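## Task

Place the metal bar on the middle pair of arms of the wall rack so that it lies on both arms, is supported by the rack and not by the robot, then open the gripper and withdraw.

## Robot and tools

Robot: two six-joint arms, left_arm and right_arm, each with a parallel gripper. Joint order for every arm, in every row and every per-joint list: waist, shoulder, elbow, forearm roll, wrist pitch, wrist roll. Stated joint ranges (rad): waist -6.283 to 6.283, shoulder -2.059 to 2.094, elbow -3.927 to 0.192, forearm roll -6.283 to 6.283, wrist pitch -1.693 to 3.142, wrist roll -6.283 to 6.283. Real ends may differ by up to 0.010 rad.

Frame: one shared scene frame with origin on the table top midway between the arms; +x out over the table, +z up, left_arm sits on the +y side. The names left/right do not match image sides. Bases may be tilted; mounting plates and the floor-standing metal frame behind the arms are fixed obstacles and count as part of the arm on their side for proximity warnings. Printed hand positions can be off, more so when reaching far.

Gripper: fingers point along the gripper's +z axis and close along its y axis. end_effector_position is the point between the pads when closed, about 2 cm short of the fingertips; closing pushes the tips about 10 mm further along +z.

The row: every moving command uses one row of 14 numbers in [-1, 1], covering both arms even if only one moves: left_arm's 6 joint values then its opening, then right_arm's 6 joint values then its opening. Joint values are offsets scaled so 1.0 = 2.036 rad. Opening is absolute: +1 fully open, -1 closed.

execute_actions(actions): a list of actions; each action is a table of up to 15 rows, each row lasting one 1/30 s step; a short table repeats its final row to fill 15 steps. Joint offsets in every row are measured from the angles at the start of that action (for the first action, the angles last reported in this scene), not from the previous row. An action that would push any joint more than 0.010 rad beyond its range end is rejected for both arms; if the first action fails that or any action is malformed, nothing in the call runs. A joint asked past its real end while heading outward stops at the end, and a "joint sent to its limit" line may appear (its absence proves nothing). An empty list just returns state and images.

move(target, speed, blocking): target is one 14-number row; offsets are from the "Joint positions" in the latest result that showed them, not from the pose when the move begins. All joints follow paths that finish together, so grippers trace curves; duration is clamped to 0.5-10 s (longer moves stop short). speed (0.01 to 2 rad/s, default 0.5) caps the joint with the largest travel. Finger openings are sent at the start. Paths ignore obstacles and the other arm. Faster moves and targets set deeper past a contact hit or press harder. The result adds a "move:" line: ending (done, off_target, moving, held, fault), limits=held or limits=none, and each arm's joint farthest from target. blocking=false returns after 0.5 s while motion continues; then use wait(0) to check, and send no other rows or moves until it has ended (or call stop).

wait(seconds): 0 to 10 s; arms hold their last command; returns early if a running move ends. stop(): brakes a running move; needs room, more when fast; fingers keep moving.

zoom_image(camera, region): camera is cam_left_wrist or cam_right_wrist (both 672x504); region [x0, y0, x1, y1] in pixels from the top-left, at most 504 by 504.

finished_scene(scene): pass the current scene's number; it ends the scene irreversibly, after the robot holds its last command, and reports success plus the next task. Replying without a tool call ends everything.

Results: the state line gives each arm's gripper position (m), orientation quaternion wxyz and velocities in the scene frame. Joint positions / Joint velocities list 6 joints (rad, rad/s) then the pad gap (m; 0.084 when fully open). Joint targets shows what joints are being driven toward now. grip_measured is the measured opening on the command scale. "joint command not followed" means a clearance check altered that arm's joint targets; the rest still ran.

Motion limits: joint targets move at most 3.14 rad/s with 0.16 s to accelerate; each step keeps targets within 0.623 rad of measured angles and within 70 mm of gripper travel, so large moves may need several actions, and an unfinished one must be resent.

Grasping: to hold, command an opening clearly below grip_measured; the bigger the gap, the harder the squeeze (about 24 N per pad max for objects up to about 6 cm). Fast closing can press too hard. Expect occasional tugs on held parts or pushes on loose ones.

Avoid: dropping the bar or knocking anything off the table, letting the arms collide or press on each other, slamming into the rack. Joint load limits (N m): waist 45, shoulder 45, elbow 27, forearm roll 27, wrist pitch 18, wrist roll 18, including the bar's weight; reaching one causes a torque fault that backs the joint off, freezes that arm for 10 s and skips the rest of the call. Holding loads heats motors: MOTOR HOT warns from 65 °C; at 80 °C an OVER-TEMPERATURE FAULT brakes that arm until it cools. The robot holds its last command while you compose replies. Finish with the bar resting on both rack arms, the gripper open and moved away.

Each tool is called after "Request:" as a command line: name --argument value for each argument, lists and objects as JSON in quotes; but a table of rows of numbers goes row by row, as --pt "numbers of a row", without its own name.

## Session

Request:
execute_actions --actions '[]'

Scene clock: 0.00 s.
left_arm: end_effector_position=(+0.4418, +0.5106, +0.2233) grip_measured=+1.00 end_effector_quat_wxyz=(-0.020, +0.923, +0.048, +0.380) end_effector_velocity=(-0.000, -0.000, -0.000) end_effector_angular_velocity=(-0.001, +0.001, +0.000) | right_arm: end_effector_position=(+0.3905, -0.3890, +0.2244) grip_measured=+1.00 end_effector_quat_wxyz=(+0.010, +0.924, -0.023, +0.382) end_effector_velocity=(+0.000, +0.001, -0.000) end_effector_angular_velocity=(+0.002, +0.001, +0.002)
Joint names: [waist, shoulder, elbow, forearm roll, wrist pitch, wrist roll]
Joint positions: left_arm=[ 0.554  0.228 -0.309  0.371 -0.868  0.278  0.084] | right_arm=[-0.551  0.228 -0.311 -0.371 -0.87  -0.277  0.084]
Joint velocities: left_arm=[-0.001  0.001  0.    -0.001 -0.    -0.     0.   ] | right_arm=[ 0.001  0.001  0.    -0.001  0.     0.001 -0.   ]
Motor temperatures (°C, as the motors report them): left_arm=[36 36 36 31 35 36] | right_arm=[35 41 38 35 39 42]
Joint targets: left_arm=[0.554 0.228 -0.309 0.371 -0.868 0.278] | right_arm=[-0.551 0.228 -0.311 -0.371 -0.870 -0.277]

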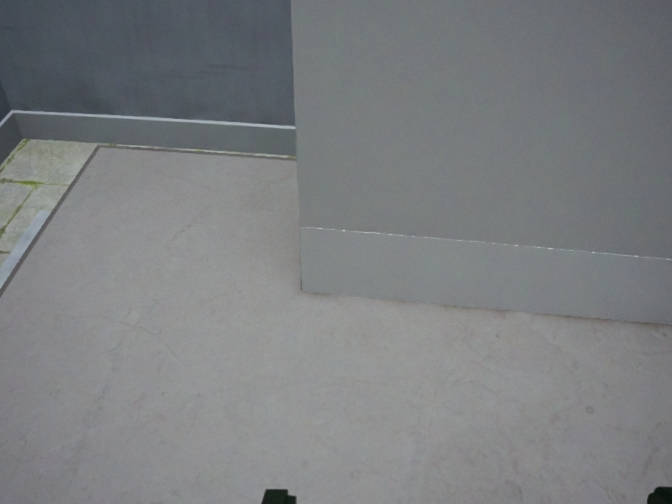

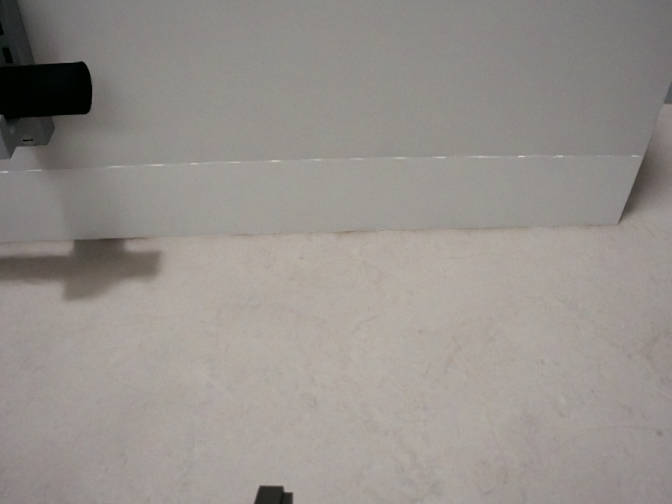

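Request:
move --target '[-0.1994,-0.0997,0,0.25,0.1002,0,1,0.1994,-0.0997,0,-0.15,0.1002,0,1]'

Scene clock: 2.83 s.
left_arm: end_effector_position=(+0.4692, +0.2590, +0.3154) grip_measured=+1.00 end_effector_quat_wxyz=(+0.099, +0.818, -0.370, +0.429) end_effector_velocity=(-0.000, -0.002, +0.001) end_effector_angular_velocity=(+0.001, -0.001, -0.006) | right_arm: end_effector_position=(+0.4272, -0.1726, +0.3129) grip_measured=+1.00 end_effector_quat_wxyz=(-0.088, +0.849, +0.301, +0.426) end_effector_velocity=(+0.000, +0.001, +0.001) end_effector_angular_velocity=(-0.001, -0.003, +0.004)
Joint names: [waist, shoulder, elbow, forearm roll, wrist pitch, wrist roll]
Joint positions: left_arm=[ 0.149  0.025 -0.309  0.88  -0.664  0.278  0.084] | right_arm=[-0.146  0.026 -0.311 -0.676 -0.666 -0.277  0.084]
Joint velocities: left_arm=[-0.004 -0.001 -0.     0.003  0.002  0.     0.   ] | right_arm=[ 0.003 -0.002 -0.    -0.001  0.    -0.001  0.   ]
Motor temperatures (°C, as the motors report them): left_arm=[36 36 36 31 35 36] | right_arm=[35 41 38 35 39 42]
Joint targets: left_arm=[0.148 0.025 -0.309 0.880 -0.664 0.278] | right_arm=[-0.145 0.025 -0.311 -0.676 -0.666 -0.277]
move: done; limits=none; left_arm: farthest joint: the waist, 0.001 radians from its target (0.406 radians at the start); right_arm: farthest joint: the waist, 0.001 radians from its target (0.406 radians at the start)

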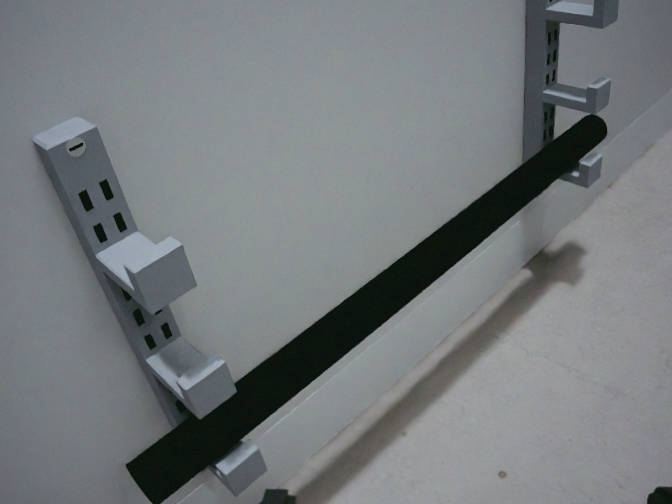

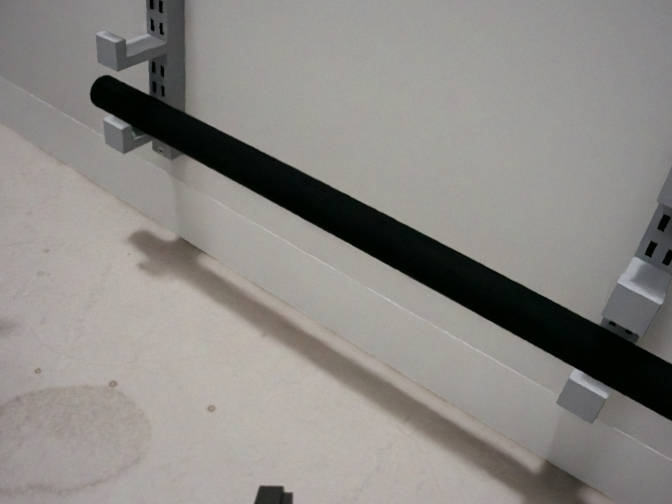

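Request:
move --target '[0,0,0,0,0,0,1,0.2348,0.4818,-0.4242,0.332,-0.1513,0.847,0.6]' --speed 0.8

Scene clock: 18.97 s.
left_arm: end_effector_position=(+0.4692, +0.2590, +0.3154) grip_measured=+1.00 end_effector_quat_wxyz=(+0.099, +0.818, -0.370, +0.429) end_effector_velocity=(+0.000, +0.001, -0.000) end_effector_angular_velocity=(+0.001, +0.000, +0.001) | right_arm: end_effector_position=(+0.5966, -0.0041, +0.1996) grip_measured=+0.59 end_effector_quat_wxyz=(-0.469, +0.663, -0.529, +0.245) end_effector_velocity=(-0.002, +0.002, -0.003) end_effector_angular_velocity=(-0.000, +0.005, +0.003)
Joint names: [waist, shoulder, elbow, forearm roll, wrist pitch, wrist roll]
Joint positions: left_arm=[ 0.149  0.025 -0.309  0.88  -0.664  0.278  0.084] | right_arm=[ 0.332  1.006 -1.174  0.    -0.974  1.447  0.069]
Joint velocities: left_arm=[ 0.001  0.001 -0.001 -0.     0.     0.    -0.   ] | right_arm=[ 0.002  0.005  0.001 -0.     0.001  0.001  0.   ]
Motor temperatures (°C, as the motors report them): left_arm=[36 36 36 31 35 36] | right_arm=[35 41 38 35 39 42]
Joint targets: left_arm=[0.149 0.025 -0.309 0.880 -0.664 0.278] | right_arm=[0.332 1.006 -1.174 0.000 -0.974 1.447]
move: done; limits=none; left_arm: farthest joint: the waist, 0.000 radians from its target (0.001 radians at the start); right_arm: farthest joint: the shoulder, 0.001 radians from its target (0.982 radians at the start)

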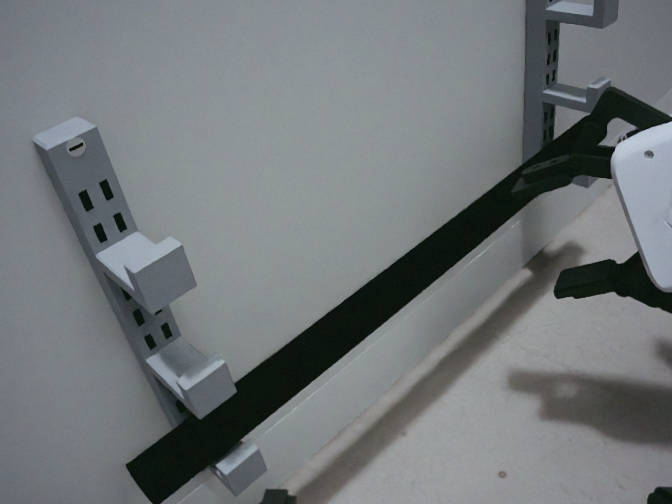

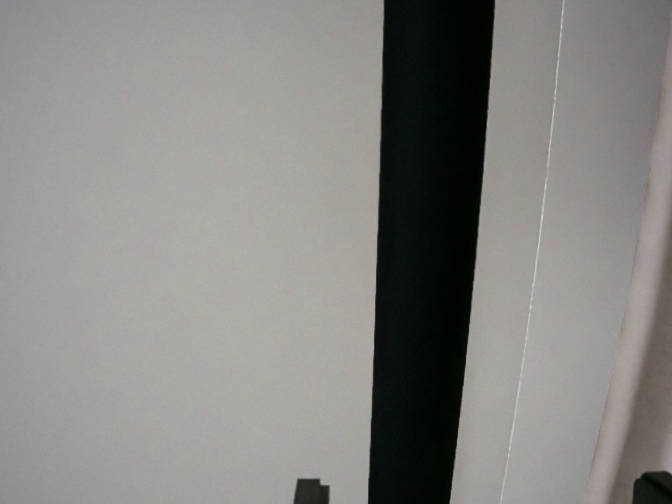

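Request:
move --target '[0,0,0,0,0,0,1,0,0.09,-0.1697,0,0.0797,0,0.4]' --speed 0.25

Scene clock: 24.03 s.
left_arm: end_effector_position=(+0.4692, +0.2590, +0.3154) grip_measured=+1.00 end_effector_quat_wxyz=(+0.099, +0.818, -0.370, +0.429) end_effector_velocity=(-0.000, -0.000, -0.000) end_effector_angular_velocity=(+0.000, +0.001, -0.001) | right_arm: end_effector_position=(+0.6566, +0.0208, +0.1728) grip_measured=+0.39 end_effector_quat_wxyz=(-0.469, +0.663, -0.529, +0.245) end_effector_velocity=(-0.000, -0.000, -0.001) end_effector_angular_velocity=(-0.001, +0.001, +0.000)
Joint names: [waist, shoulder, elbow, forearm roll, wrist pitch, wrist roll]
Joint positions: left_arm=[ 0.149  0.025 -0.309  0.88  -0.664  0.278  0.084] | right_arm=[ 0.332  1.189 -1.519  0.    -0.812  1.447  0.061]
Joint velocities: left_arm=[-0.     0.001  0.     0.     0.     0.    -0.   ] | right_arm=[-0.001  0.002 -0.001 -0.001  0.    -0.001 -0.   ]
Motor temperatures (°C, as the motors report them): left_arm=[36 36 36 31 35 36] | right_arm=[35 42 38 35 39 42]
Joint targets: left_arm=[0.149 0.025 -0.309 0.880 -0.664 0.278] | right_arm=[0.332 1.189 -1.520 0.000 -0.812 1.447]
move: done; limits=none; left_arm: farthest joint: the waist, 0.000 radians from its target (0.000 radians at the start); right_arm: farthest joint: the shoulder, 0.001 radians from its target (0.183 radians at the start)

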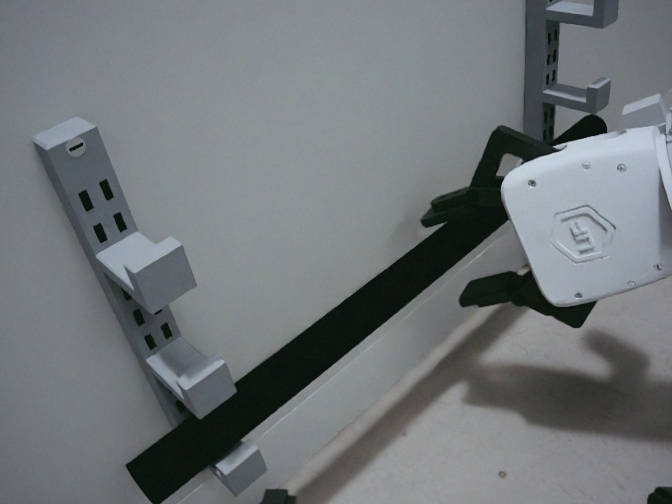

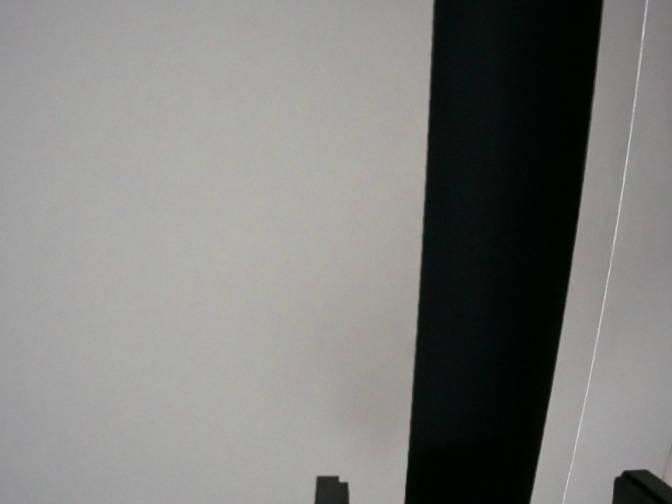

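Request:
move --target '[0,0,0,0,0,0,1,0,0.0397,-0.0718,0,0.0321,0,0.3]' --speed 0.15

Request:
move --target '[0,0,0,0,0,0,1,0,0,0,0,0,0,-1]'

Scene clock: 31.37 s.
left_arm: end_effector_position=(+0.4692, +0.2590, +0.3154) grip_measured=+1.00 end_effector_quat_wxyz=(+0.099, +0.818, -0.370, +0.429) end_effector_velocity=(+0.000, +0.000, +0.000) end_effector_angular_velocity=(+0.000, -0.000, +0.000) | right_arm: end_effector_position=(+0.6772, +0.0299, +0.1619) grip_measured=+0.29 end_effector_quat_wxyz=(-0.469, +0.663, -0.529, +0.245) end_effector_velocity=(-0.000, +0.001, -0.001) end_effector_angular_velocity=(-0.000, +0.001, +0.002)
Joint names: [waist, shoulder, elbow, forearm roll, wrist pitch, wrist roll]
Joint positions: left_arm=[ 0.149  0.025 -0.309  0.88  -0.664  0.278  0.084] | right_arm=[ 0.332  1.269 -1.665  0.    -0.747  1.447  0.056]
Joint velocities: left_arm=[-0. -0. -0. -0.  0. -0.  0.] | right_arm=[ 0.001  0.001 -0.001 -0.001  0.001  0.     0.   ]
Motor temperatures (°C, as the motors report them): left_arm=[36 36 36 31 35 36] | right_arm=[36 42 39 35 39 42]
Joint targets: left_arm=[0.149 0.025 -0.309 0.880 -0.664 0.278] | right_arm=[0.332 1.270 -1.666 0.000 -0.746 1.447]
move: done; limits=none; left_arm: farthest joint: the waist, 0.000 radians from its target (0.000 radians at the start); right_arm: farthest joint: the waist, 0.000 radians from its target (0.000 radians at the start)

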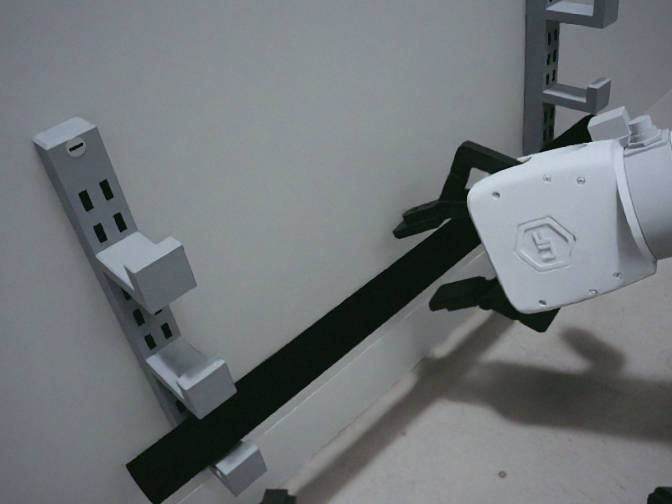

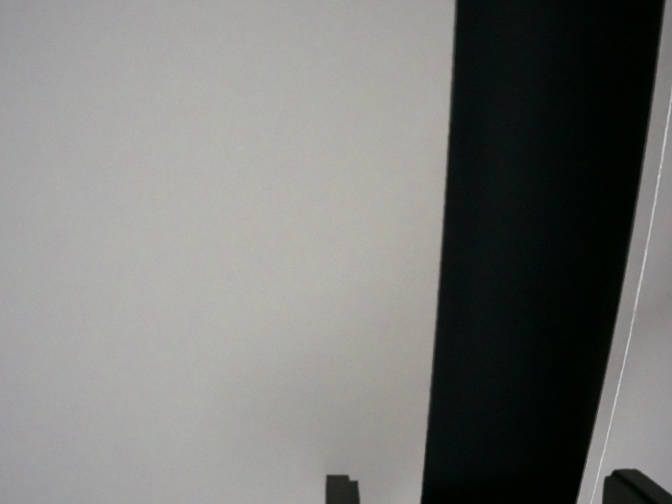

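Scene clock: 31.87 s.
left_arm: end_effector_position=(+0.4692, +0.2590, +0.3154) grip_measured=+1.00 end_effector_quat_wxyz=(+0.099, +0.818, -0.370, +0.429) end_effector_velocity=(-0.000, -0.000, -0.000) end_effector_angular_velocity=(-0.000, +0.000, -0.000) | right_arm: end_effector_position=(+0.6777, +0.0298, +0.1629) grip_measured=-0.33 end_effector_quat_wxyz=(-0.470, +0.662, -0.529, +0.246) end_effector_velocity=(-0.000, -0.001, -0.001) end_effector_angular_velocity=(+0.000, +0.002, -0.003)
Joint names: [waist, shoulder, elbow, forearm roll, wrist pitch, wrist roll]
Joint positions: left_arm=[ 0.149  0.025 -0.309  0.88  -0.664  0.278  0.084] | right_arm=[ 0.332  1.269 -1.666  0.    -0.747  1.447  0.03 ]
Joint velocities: left_arm=[ 0.  0. -0.  0. -0. -0. -0.] | right_arm=[-0.002  0.001  0.001  0.001  0.     0.001 -0.   ]
Motor temperatures (°C, as the motors report them): left_arm=[36 36 36 31 35 36] | right_arm=[36 42 39 35 39 42]
Joint targets: left_arm=[0.149 0.025 -0.309 0.880 -0.664 0.278] | right_arm=[0.332 1.269 -1.665 0.000 -0.747 1.447]
move: done; limits=none; left_arm: farthest joint: the waist, 0.000 radians from its target (0.000 radians at the start); right_arm: farthest joint: the elbow, 0.001 radians from its target (0.000 radians at the start)

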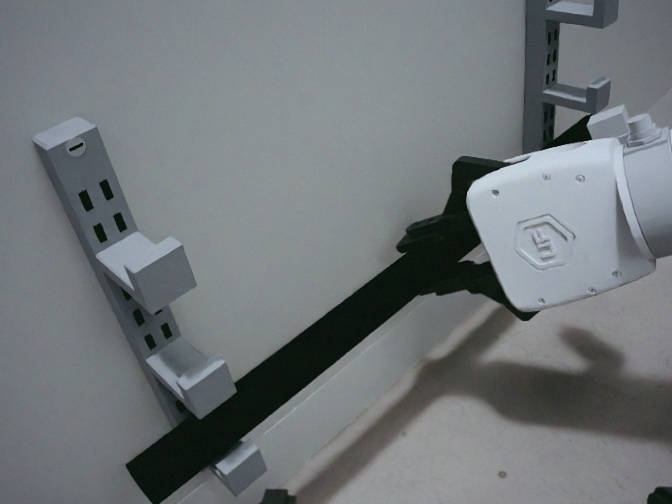

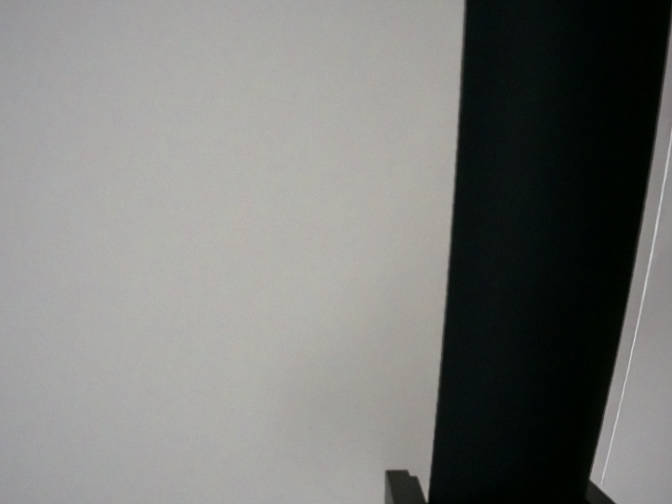

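Request:
move --target '[0,0,0,0,0,0,1,0,-0.0482,0.0471,0,0.0021,0,-1]' --speed 0.08

Scene clock: 36.10 s.
left_arm: end_effector_position=(+0.4692, +0.2590, +0.3154) grip_measured=+1.00 end_effector_quat_wxyz=(+0.099, +0.818, -0.370, +0.429) end_effector_velocity=(-0.000, -0.000, -0.000) end_effector_angular_velocity=(+0.000, +0.001, -0.000) | right_arm: end_effector_position=(+0.6770, +0.0215, +0.1895) grip_measured=-0.33 end_effector_quat_wxyz=(-0.469, +0.663, -0.529, +0.245) end_effector_velocity=(-0.000, -0.000, -0.000) end_effector_angular_velocity=(+0.000, +0.001, -0.001)
Joint names: [waist, shoulder, elbow, forearm roll, wrist pitch, wrist roll]
Joint positions: left_arm=[ 0.149  0.025 -0.309  0.88  -0.664  0.278  0.084] | right_arm=[ 0.332  1.171 -1.57   0.    -0.743  1.447  0.03 ]
Joint velocities: left_arm=[-0.     0.     0.001 -0.     0.     0.    -0.   ] | right_arm=[ 0.    -0.     0.001  0.001  0.     0.    -0.   ]
Motor temperatures (°C, as the motors report them): left_arm=[36 36 36 31 35 36] | right_arm=[36 42 39 35 39 42]
Joint targets: left_arm=[0.149 0.025 -0.309 0.880 -0.664 0.278] | right_arm=[0.332 1.171 -1.570 0.000 -0.743 1.447]
move: done; limits=none; left_arm: farthest joint: the waist, 0.000 radians from its target (0.000 radians at the start); right_arm: farthest joint: the waist, 0.000 radians from its target (0.000 radians at the start)

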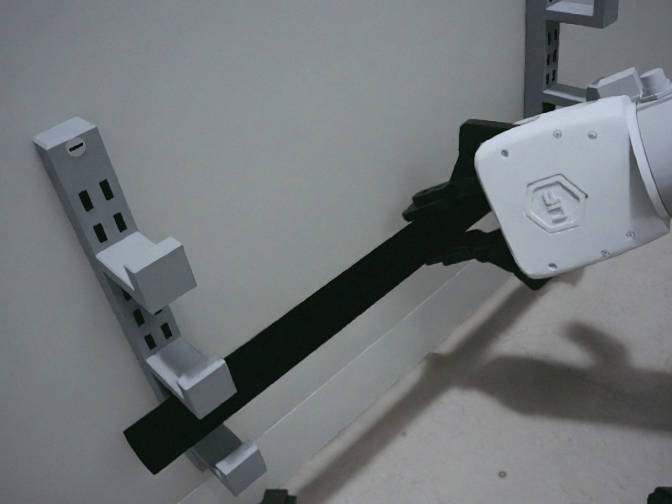

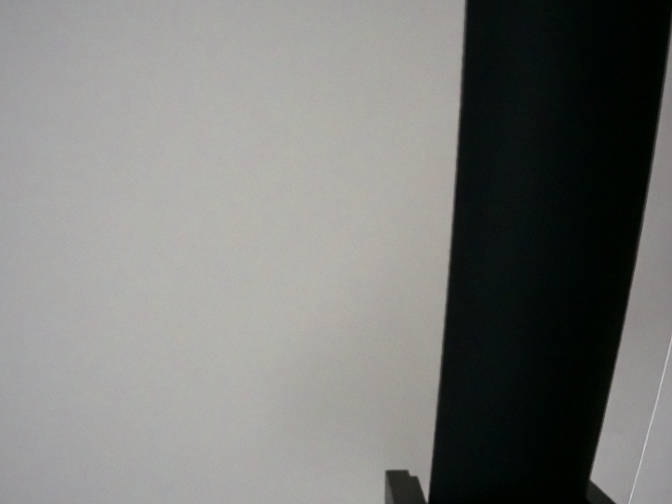

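Request:
move --target '[0,0,0,0,0,0,1,0,-0.0389,0.1036,0,-0.0647,0,-1]' --speed 0.08

Scene clock: 42.07 s.
left_arm: end_effector_position=(+0.4692, +0.2590, +0.3154) grip_measured=+1.00 end_effector_quat_wxyz=(+0.099, +0.818, -0.370, +0.429) end_effector_velocity=(+0.000, -0.000, +0.000) end_effector_angular_velocity=(-0.000, -0.001, +0.000) | right_arm: end_effector_position=(+0.6336, +0.0094, +0.1895) grip_measured=-0.33 end_effector_quat_wxyz=(-0.469, +0.663, -0.529, +0.245) end_effector_velocity=(-0.000, -0.001, -0.000) end_effector_angular_velocity=(-0.001, +0.000, -0.000)
Joint names: [waist, shoulder, elbow, forearm roll, wrist pitch, wrist roll]
Joint positions: left_arm=[ 0.149  0.025 -0.309  0.88  -0.664  0.278  0.084] | right_arm=[ 0.332  1.092 -1.359  0.    -0.874  1.447  0.03 ]
Joint velocities: left_arm=[-0.    -0.    -0.    -0.    -0.001 -0.    -0.   ] | right_arm=[-0.002  0.     0.001 -0.001 -0.001 -0.    -0.   ]
Motor temperatures (°C, as the motors report them): left_arm=[36 36 36 31 35 36] | right_arm=[36 43 39 35 39 42]
Joint targets: left_arm=[0.149 0.025 -0.309 0.880 -0.664 0.278] | right_arm=[0.332 1.092 -1.359 0.000 -0.874 1.447]
move: done; limits=none; left_arm: farthest joint: the waist, 0.000 radians from its target (0.000 radians at the start); right_arm: farthest joint: the waist, 0.000 radians from its target (0.000 radians at the start)

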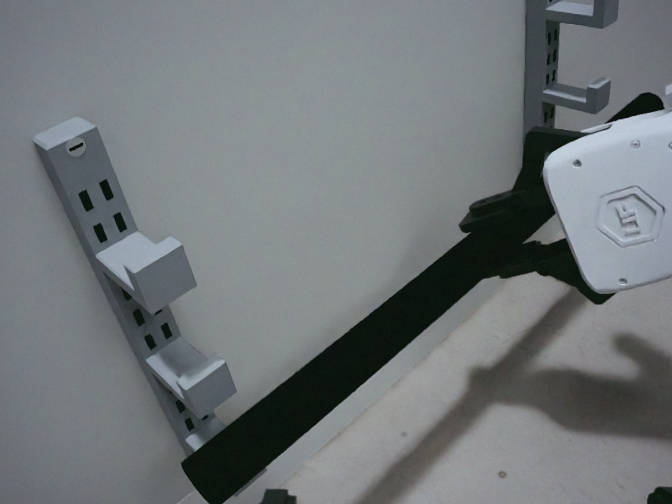

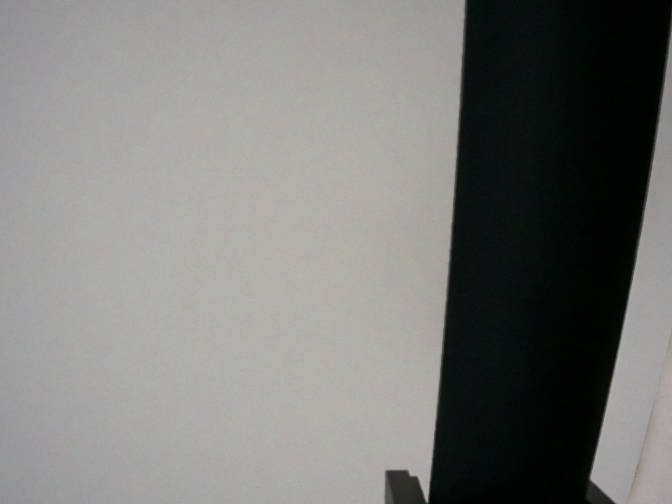

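Request:
move --target '[0,0,0,0,0,0,1,0,-0.0287,0.0895,0,-0.0613,0,-1]' --speed 0.15

Request:
move --target '[0,0,0,0,0,0,1,0.0098,-0.123,0.0868,0,0.0362,0,-1]' --speed 0.2

Scene clock: 48.30 s.
left_arm: end_effector_position=(+0.4692, +0.2590, +0.3154) grip_measured=+1.00 end_effector_quat_wxyz=(+0.099, +0.818, -0.370, +0.429) end_effector_velocity=(-0.000, -0.001, +0.000) end_effector_angular_velocity=(-0.000, -0.000, -0.001) | right_arm: end_effector_position=(+0.5906, -0.0027, +0.1900) grip_measured=-0.33 end_effector_quat_wxyz=(-0.470, +0.663, -0.529, +0.245) end_effector_velocity=(-0.001, +0.000, -0.000) end_effector_angular_velocity=(+0.000, +0.001, +0.000)
Joint names: [waist, shoulder, elbow, forearm roll, wrist pitch, wrist roll]
Joint positions: left_arm=[ 0.149  0.025 -0.309  0.88  -0.664  0.278  0.084] | right_arm=[ 0.332  1.033 -1.178  0.    -0.999  1.447  0.03 ]
Joint velocities: left_arm=[-0.001 -0.     0.     0.    -0.    -0.     0.   ] | right_arm=[ 0.    -0.     0.002  0.    -0.     0.001  0.   ]
Motor temperatures (°C, as the motors report them): left_arm=[36 36 36 31 35 36] | right_arm=[36 43 39 35 39 42]
Joint targets: left_arm=[0.149 0.025 -0.309 0.880 -0.664 0.278] | right_arm=[0.332 1.033 -1.177 0.000 -0.999 1.447]
move: done; limits=none; left_arm: farthest joint: the waist, 0.000 radians from its target (0.000 radians at the start); right_arm: farthest joint: the elbow, 0.001 radians from its target (0.182 radians at the start)

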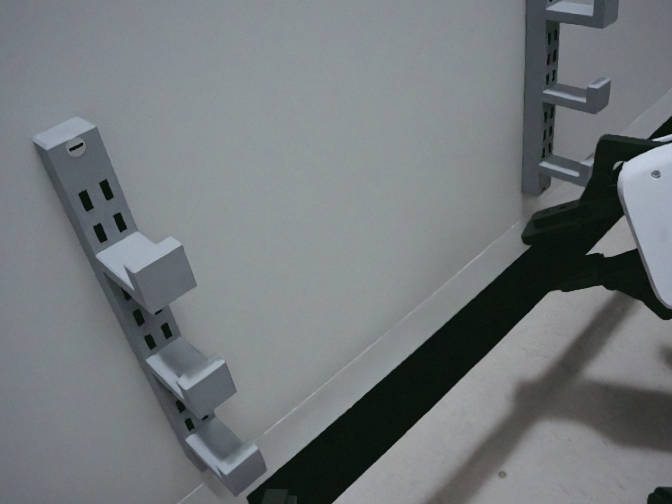

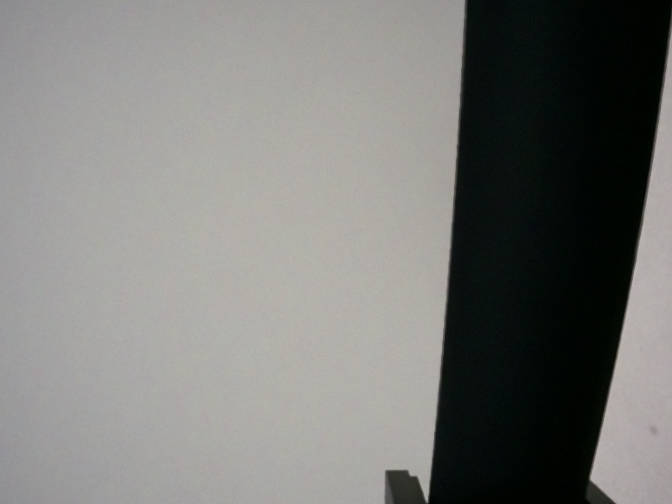

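Scene clock: 49.97 s.
left_arm: end_effector_position=(+0.4692, +0.2590, +0.3154) grip_measured=+1.00 end_effector_quat_wxyz=(+0.099, +0.818, -0.370, +0.429) end_effector_velocity=(-0.000, +0.001, -0.000) end_effector_angular_velocity=(+0.000, +0.001, +0.001) | right_arm: end_effector_position=(+0.5869, -0.0125, +0.2649) grip_measured=-0.33 end_effector_quat_wxyz=(-0.474, +0.667, -0.522, +0.242) end_effector_velocity=(+0.002, -0.000, +0.003) end_effector_angular_velocity=(+0.002, -0.007, -0.002)
Joint names: [waist, shoulder, elbow, forearm roll, wrist pitch, wrist roll]
Joint positions: left_arm=[ 0.149  0.025 -0.309  0.88  -0.664  0.278  0.084] | right_arm=[ 0.352  0.783 -1.001  0.    -0.925  1.447  0.03 ]
Joint velocities: left_arm=[ 0.002  0.     0.     0.001 -0.    -0.    -0.   ] | right_arm=[-0.    -0.003 -0.002 -0.001 -0.002  0.    -0.   ]
Motor temperatures (°C, as the motors report them): left_arm=[36 36 36 31 35 36] | right_arm=[36 43 39 35 39 42]
Joint targets: left_arm=[0.149 0.025 -0.309 0.880 -0.664 0.278] | right_arm=[0.352 0.783 -1.001 0.000 -0.925 1.447]
move: done; limits=none; left_arm: farthest joint: the waist, 0.000 radians from its target (0.000 radians at the start); right_arm: farthest joint: the shoulder, 0.001 radians from its target (0.251 radians at the start)

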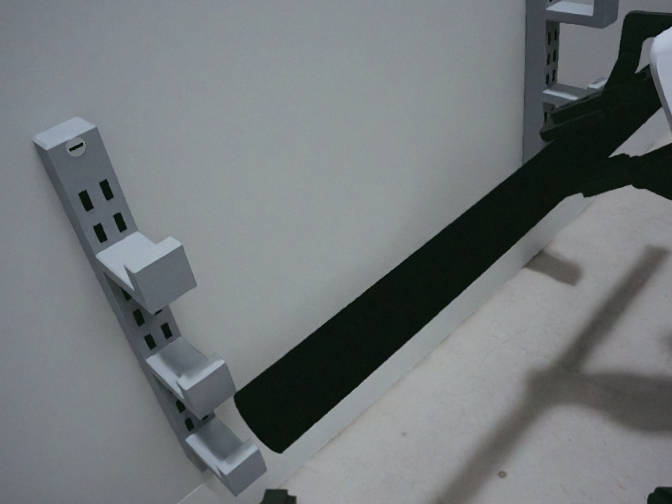

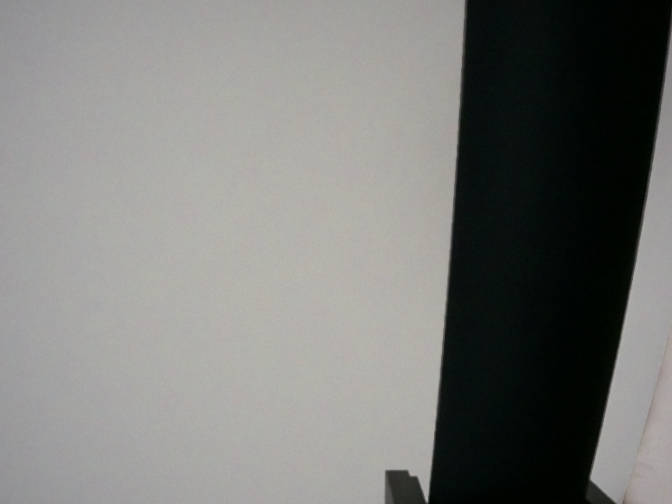

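Request:
move --target '[0,0,0,0,0,0,1,0,0.0336,-0.0877,0,0.0546,0,-1]' --speed 0.08

Scene clock: 55.63 s.
left_arm: end_effector_position=(+0.4692, +0.2590, +0.3154) grip_measured=+1.00 end_effector_quat_wxyz=(+0.099, +0.818, -0.370, +0.429) end_effector_velocity=(-0.000, +0.000, -0.001) end_effector_angular_velocity=(+0.000, +0.002, +0.001) | right_arm: end_effector_position=(+0.6295, +0.0005, +0.2644) grip_measured=-0.33 end_effector_quat_wxyz=(-0.473, +0.667, -0.522, +0.241) end_effector_velocity=(-0.000, +0.001, -0.000) end_effector_angular_velocity=(-0.000, +0.001, +0.001)
Joint names: [waist, shoulder, elbow, forearm roll, wrist pitch, wrist roll]
Joint positions: left_arm=[ 0.149  0.025 -0.309  0.88  -0.664  0.278  0.084] | right_arm=[ 0.352  0.852 -1.179  0.    -0.814  1.447  0.03 ]
Joint velocities: left_arm=[0.001 0.001 0.    0.    0.001 0.    0.   ] | right_arm=[ 0.001  0.001 -0.001  0.001  0.001 -0.    -0.   ]
Motor temperatures (°C, as the motors report them): left_arm=[36 36 36 31 35 36] | right_arm=[36 43 40 35 39 42]
Joint targets: left_arm=[0.149 0.025 -0.309 0.880 -0.664 0.278] | right_arm=[0.352 0.852 -1.179 0.000 -0.814 1.447]
move: done; limits=none; left_arm: farthest joint: the waist, 0.000 radians from its target (0.000 radians at the start); right_arm: farthest joint: the waist, 0.000 radians from its target (0.000 radians at the start)

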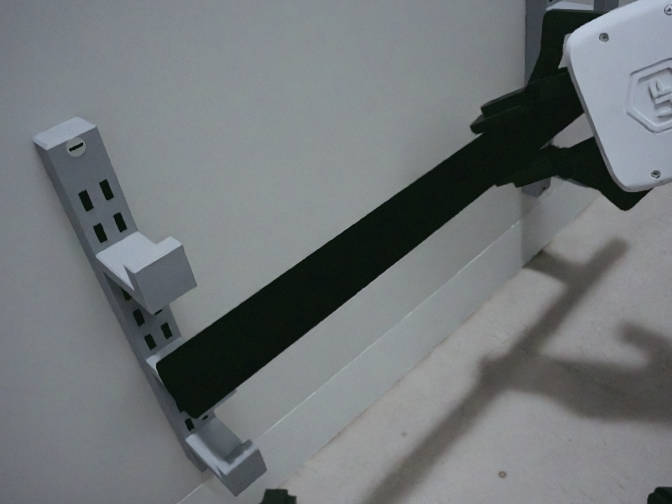

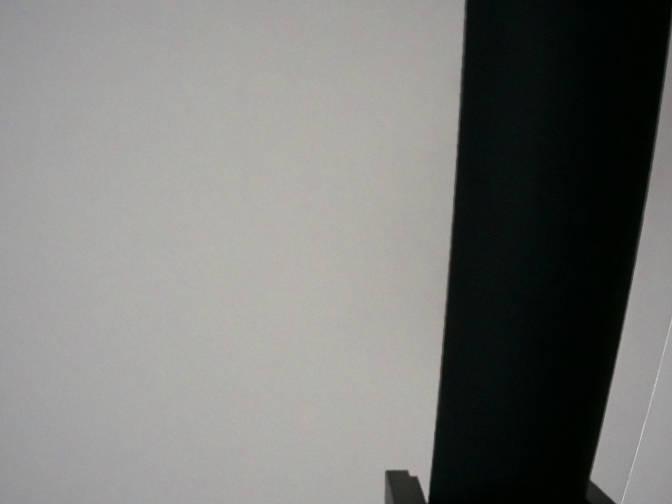

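Request:
move --target '[0,0,0,0,0,0,1,0,0.0405,-0.0987,0,0.0574,0,-1]' --speed 0.08

Scene clock: 59.33 s.
left_arm: end_effector_position=(+0.4692, +0.2590, +0.3154) grip_measured=+1.00 end_effector_quat_wxyz=(+0.099, +0.818, -0.370, +0.429) end_effector_velocity=(-0.000, -0.000, +0.001) end_effector_angular_velocity=(-0.001, -0.001, -0.000) | right_arm: end_effector_position=(+0.6731, +0.0133, +0.2656) grip_measured=-0.33 end_effector_quat_wxyz=(-0.474, +0.667, -0.522, +0.242) end_effector_velocity=(+0.000, +0.000, +0.000) end_effector_angular_velocity=(+0.001, +0.000, -0.000)
Joint names: [waist, shoulder, elbow, forearm roll, wrist pitch, wrist roll]
Joint positions: left_arm=[ 0.149  0.025 -0.309  0.88  -0.664  0.278  0.084] | right_arm=[ 0.352  0.934 -1.38   0.    -0.697  1.447  0.03 ]
Joint velocities: left_arm=[-0.001 -0.001  0.001 -0.    -0.001 -0.    -0.   ] | right_arm=[ 0.001 -0.    -0.001  0.001  0.001  0.001  0.   ]
Motor temperatures (°C, as the motors report them): left_arm=[36 36 36 31 35 36] | right_arm=[36 43 40 35 39 42]
Joint targets: left_arm=[0.149 0.025 -0.309 0.880 -0.664 0.278] | right_arm=[0.352 0.934 -1.380 0.000 -0.697 1.447]
move: done; limits=none; left_arm: farthest joint: the waist, 0.000 radians from its target (0.000 radians at the start); right_arm: farthest joint: the waist, 0.000 radians from its target (0.000 radians at the start)

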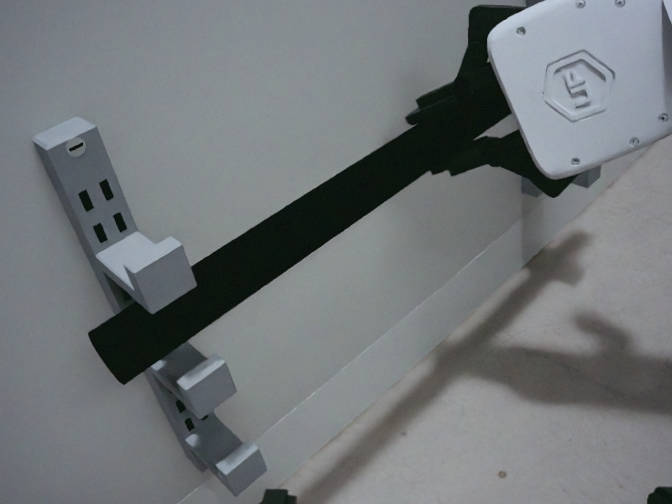

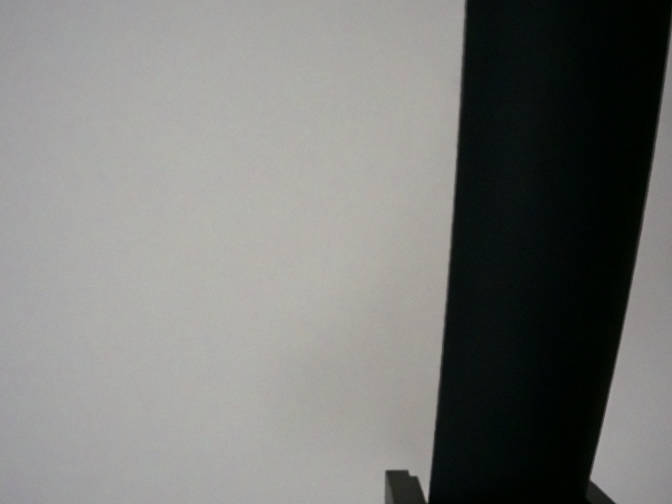

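Request:
move --target '[0,0,0,0,0,0,1,0,0.0449,-0.0332,0,-0.0113,0,-1]' --speed 0.05

Scene clock: 63.23 s.
left_arm: end_effector_position=(+0.4692, +0.2590, +0.3154) grip_measured=+1.00 end_effector_quat_wxyz=(+0.099, +0.818, -0.370, +0.429) end_effector_velocity=(+0.000, +0.000, +0.000) end_effector_angular_velocity=(+0.001, -0.000, +0.000) | right_arm: end_effector_position=(+0.6738, +0.0221, +0.2387) grip_measured=-0.33 end_effector_quat_wxyz=(-0.475, +0.666, -0.522, +0.243) end_effector_velocity=(-0.001, +0.001, -0.002) end_effector_angular_velocity=(+0.000, +0.003, +0.000)
Joint names: [waist, shoulder, elbow, forearm roll, wrist pitch, wrist roll]
Joint positions: left_arm=[ 0.149  0.025 -0.309  0.88  -0.664  0.278  0.084] | right_arm=[ 0.352  1.024 -1.448 -0.    -0.721  1.447  0.03 ]
Joint velocities: left_arm=[ 0.001 -0.    -0.001  0.     0.001 -0.     0.   ] | right_arm=[ 0.001  0.002 -0.     0.001  0.     0.001 -0.   ]
Motor temperatures (°C, as the motors report them): left_arm=[36 36 36 31 35 36] | right_arm=[36 43 40 35 39 42]
Joint targets: left_arm=[0.149 0.025 -0.309 0.880 -0.664 0.278] | right_arm=[0.352 1.026 -1.447 0.000 -0.720 1.447]
move: done; limits=none; left_arm: farthest joint: the waist, 0.000 radians from its target (0.000 radians at the start); right_arm: farthest joint: the shoulder, 0.001 radians from its target (0.091 radians at the start)

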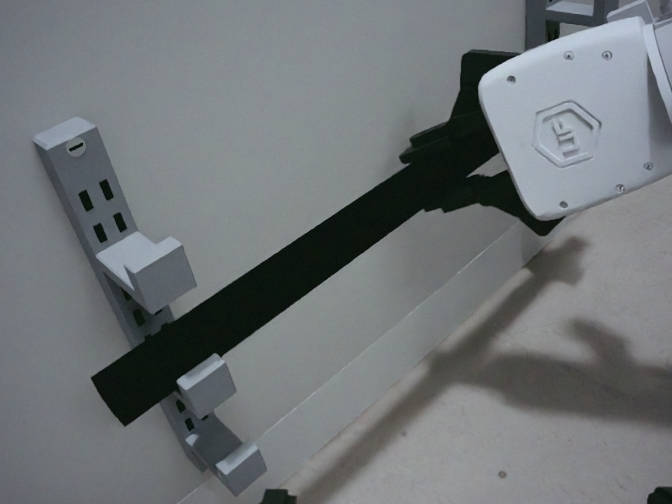

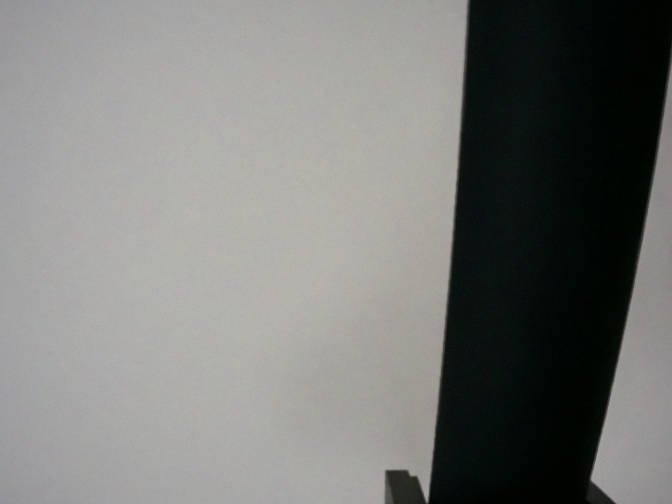

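Request:
move --target '[0,0,0,0,0,0,1,0,0,0,0,0,0,0.4]'

Request:
move --target '[0,0,0,0,0,0,1,0,-0.12,0.1955,0,-0.075,0,0.4]' --speed 0.3

Request:
move --target '[0,0,0,0,0,0,1,0,-0.16,0.22,0,-0.04,0,0.4]'

Scene clock: 67.37 s.
left_arm: end_effector_position=(+0.4692, +0.2590, +0.3154) grip_measured=+1.00 end_effector_quat_wxyz=(+0.099, +0.818, -0.370, +0.429) end_effector_velocity=(+0.000, -0.001, +0.001) end_effector_angular_velocity=(+0.000, -0.001, -0.002) | right_arm: end_effector_position=(+0.6737, +0.0221, +0.2385) grip_measured=+0.39 end_effector_quat_wxyz=(-0.475, +0.666, -0.522, +0.242) end_effector_velocity=(+0.001, +0.001, +0.002) end_effector_angular_velocity=(+0.001, -0.004, +0.001)
Joint names: [waist, shoulder, elbow, forearm roll, wrist pitch, wrist roll]
Joint positions: left_arm=[ 0.149  0.025 -0.309  0.88  -0.664  0.278  0.084] | right_arm=[ 0.352  1.025 -1.448 -0.    -0.721  1.447  0.061]
Joint velocities: left_arm=[-0.002 -0.    -0.    -0.     0.     0.    -0.   ] | right_arm=[ 0.001 -0.002 -0.    -0.001 -0.001 -0.     0.   ]
Motor temperatures (°C, as the motors report them): left_arm=[36 36 36 31 35 36] | right_arm=[36 43 40 35 39 42]
Joint targets: left_arm=[0.149 0.025 -0.309 0.880 -0.664 0.278] | right_arm=[0.352 1.024 -1.448 -0.000 -0.721 1.447]
move: done; limits=none; left_arm: farthest joint: the waist, 0.000 radians from its target (0.000 radians at the start); right_arm: farthest joint: the shoulder, 0.001 radians from its target (0.001 radians at the start)

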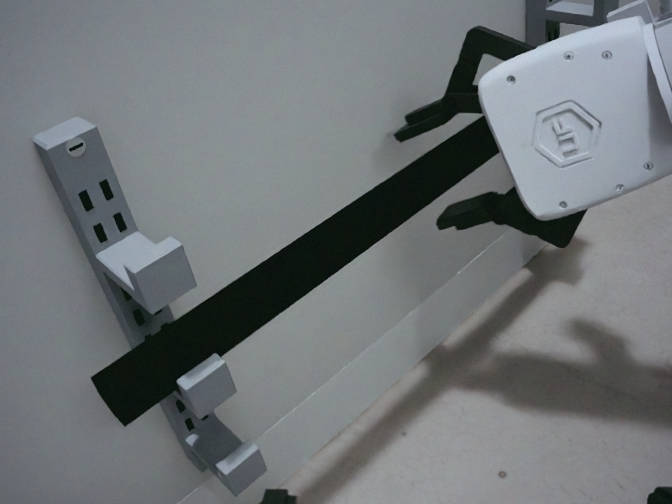

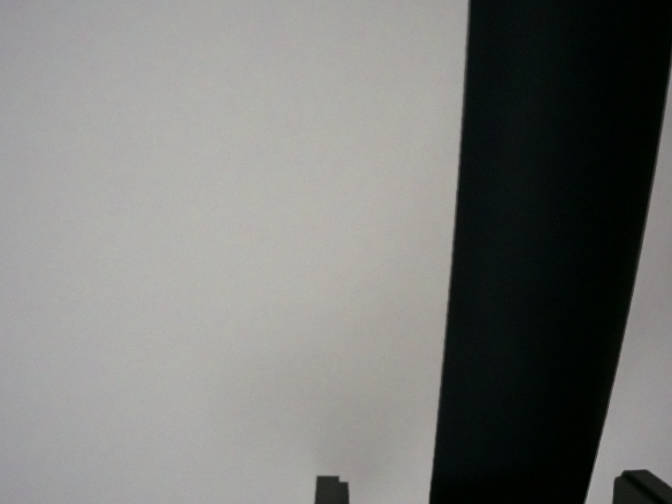

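Scene clock: 69.13 s.
left_arm: end_effector_position=(+0.4692, +0.2590, +0.3154) grip_measured=+1.00 end_effector_quat_wxyz=(+0.099, +0.818, -0.370, +0.429) end_effector_velocity=(+0.000, +0.000, -0.000) end_effector_angular_velocity=(-0.000, +0.001, +0.001) | right_arm: end_effector_position=(+0.6032, -0.0099, +0.2732) grip_measured=+0.39 end_effector_quat_wxyz=(-0.474, +0.666, -0.522, +0.242) end_effector_velocity=(-0.000, +0.000, +0.001) end_effector_angular_velocity=(+0.000, -0.002, +0.001)
Joint names: [waist, shoulder, elbow, forearm roll, wrist pitch, wrist roll]
Joint positions: left_arm=[ 0.149  0.025 -0.309  0.88  -0.664  0.278  0.084] | right_arm=[ 0.352  0.78  -1.05  -0.    -0.874  1.447  0.061]
Joint velocities: left_arm=[ 0.001  0.001 -0.     0.     0.001 -0.001 -0.   ] | right_arm=[ 0.001 -0.002  0.002 -0.    -0.001 -0.     0.   ]
Motor temperatures (°C, as the motors report them): left_arm=[36 36 36 31 35 36] | right_arm=[36 43 40 35 39 42]
Joint targets: left_arm=[0.149 0.025 -0.309 0.880 -0.664 0.278] | right_arm=[0.352 0.780 -1.050 -0.000 -0.874 1.447]
move: done; limits=none; left_arm: farthest joint: the waist, 0.000 radians from its target (0.000 radians at the start); right_arm: farthest joint: the waist, 0.000 radians from its target (0.000 radians at the start)

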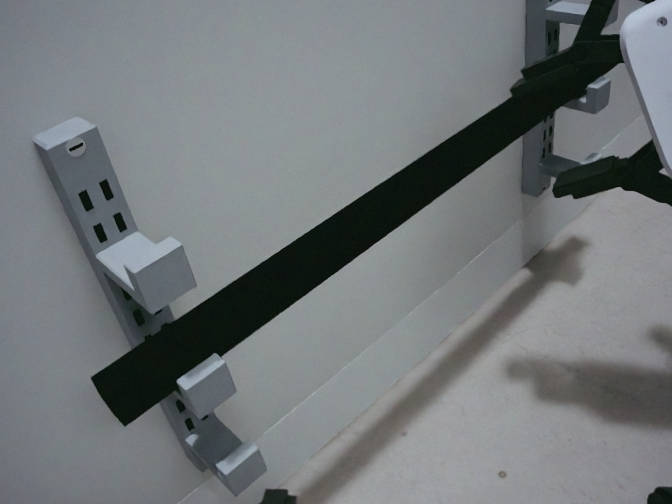

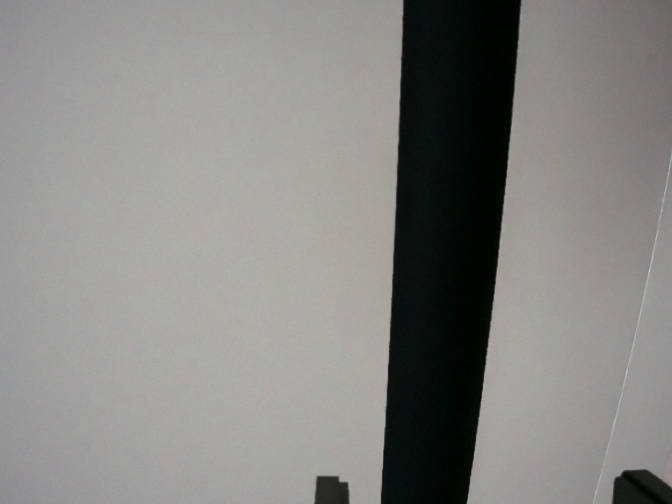

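Scene clock: 70.50 s.
left_arm: end_effector_position=(+0.4692, +0.2590, +0.3154) grip_measured=+1.00 end_effector_quat_wxyz=(+0.099, +0.818, -0.370, +0.429) end_effector_velocity=(+0.000, +0.000, -0.000) end_effector_angular_velocity=(+0.001, +0.001, +0.001) | right_arm: end_effector_position=(+0.5072, -0.0516, +0.3148) grip_measured=+0.39 end_effector_quat_wxyz=(-0.462, +0.677, -0.525, +0.230) end_effector_velocity=(-0.000, -0.001, +0.001) end_effector_angular_velocity=(+0.000, -0.001, -0.001)
Joint names: [waist, shoulder, elbow, forearm roll, wrist pitch, wrist roll]
Joint positions: left_arm=[ 0.149  0.025 -0.309  0.88  -0.664  0.278  0.084] | right_arm=[ 0.352  0.455 -0.603 -0.    -0.955  1.447  0.061]
Joint velocities: left_arm=[ 0.001  0.    -0.    -0.001  0.001  0.     0.   ] | right_arm=[ 0.    -0.003  0.003  0.001 -0.001  0.    -0.   ]
Motor temperatures (°C, as the motors report them): left_arm=[36 36 36 31 35 36] | right_arm=[36 43 40 35 39 42]
Joint targets: left_arm=[0.149 0.025 -0.309 0.880 -0.664 0.278] | right_arm=[0.352 0.455 -0.602 -0.000 -0.955 1.447]
move: done; limits=none; left_arm: farthest joint: the waist, 0.000 radians from its target (0.000 radians at the start); right_arm: farthest joint: the shoulder, 0.001 radians from its target (0.326 radians at the start)

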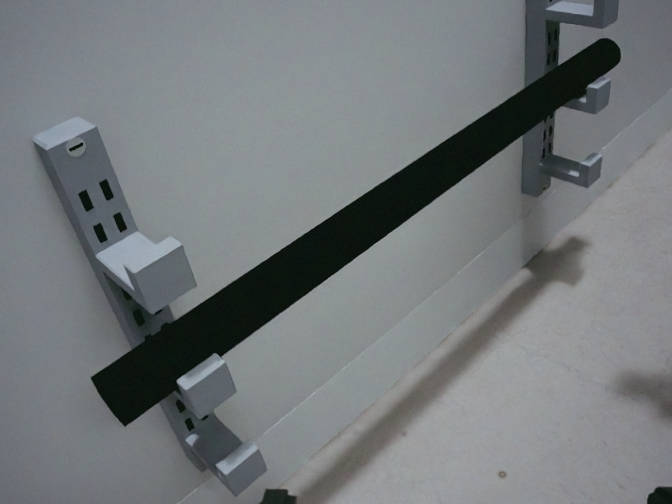

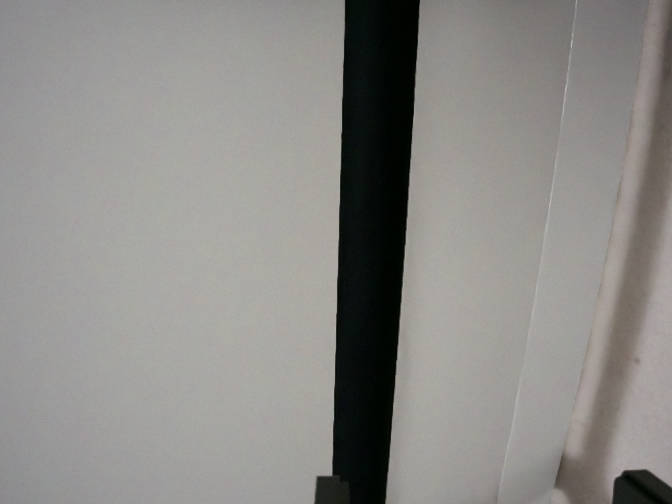

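Request:
finished_scene --scene 2

The scene is finished: the task was done.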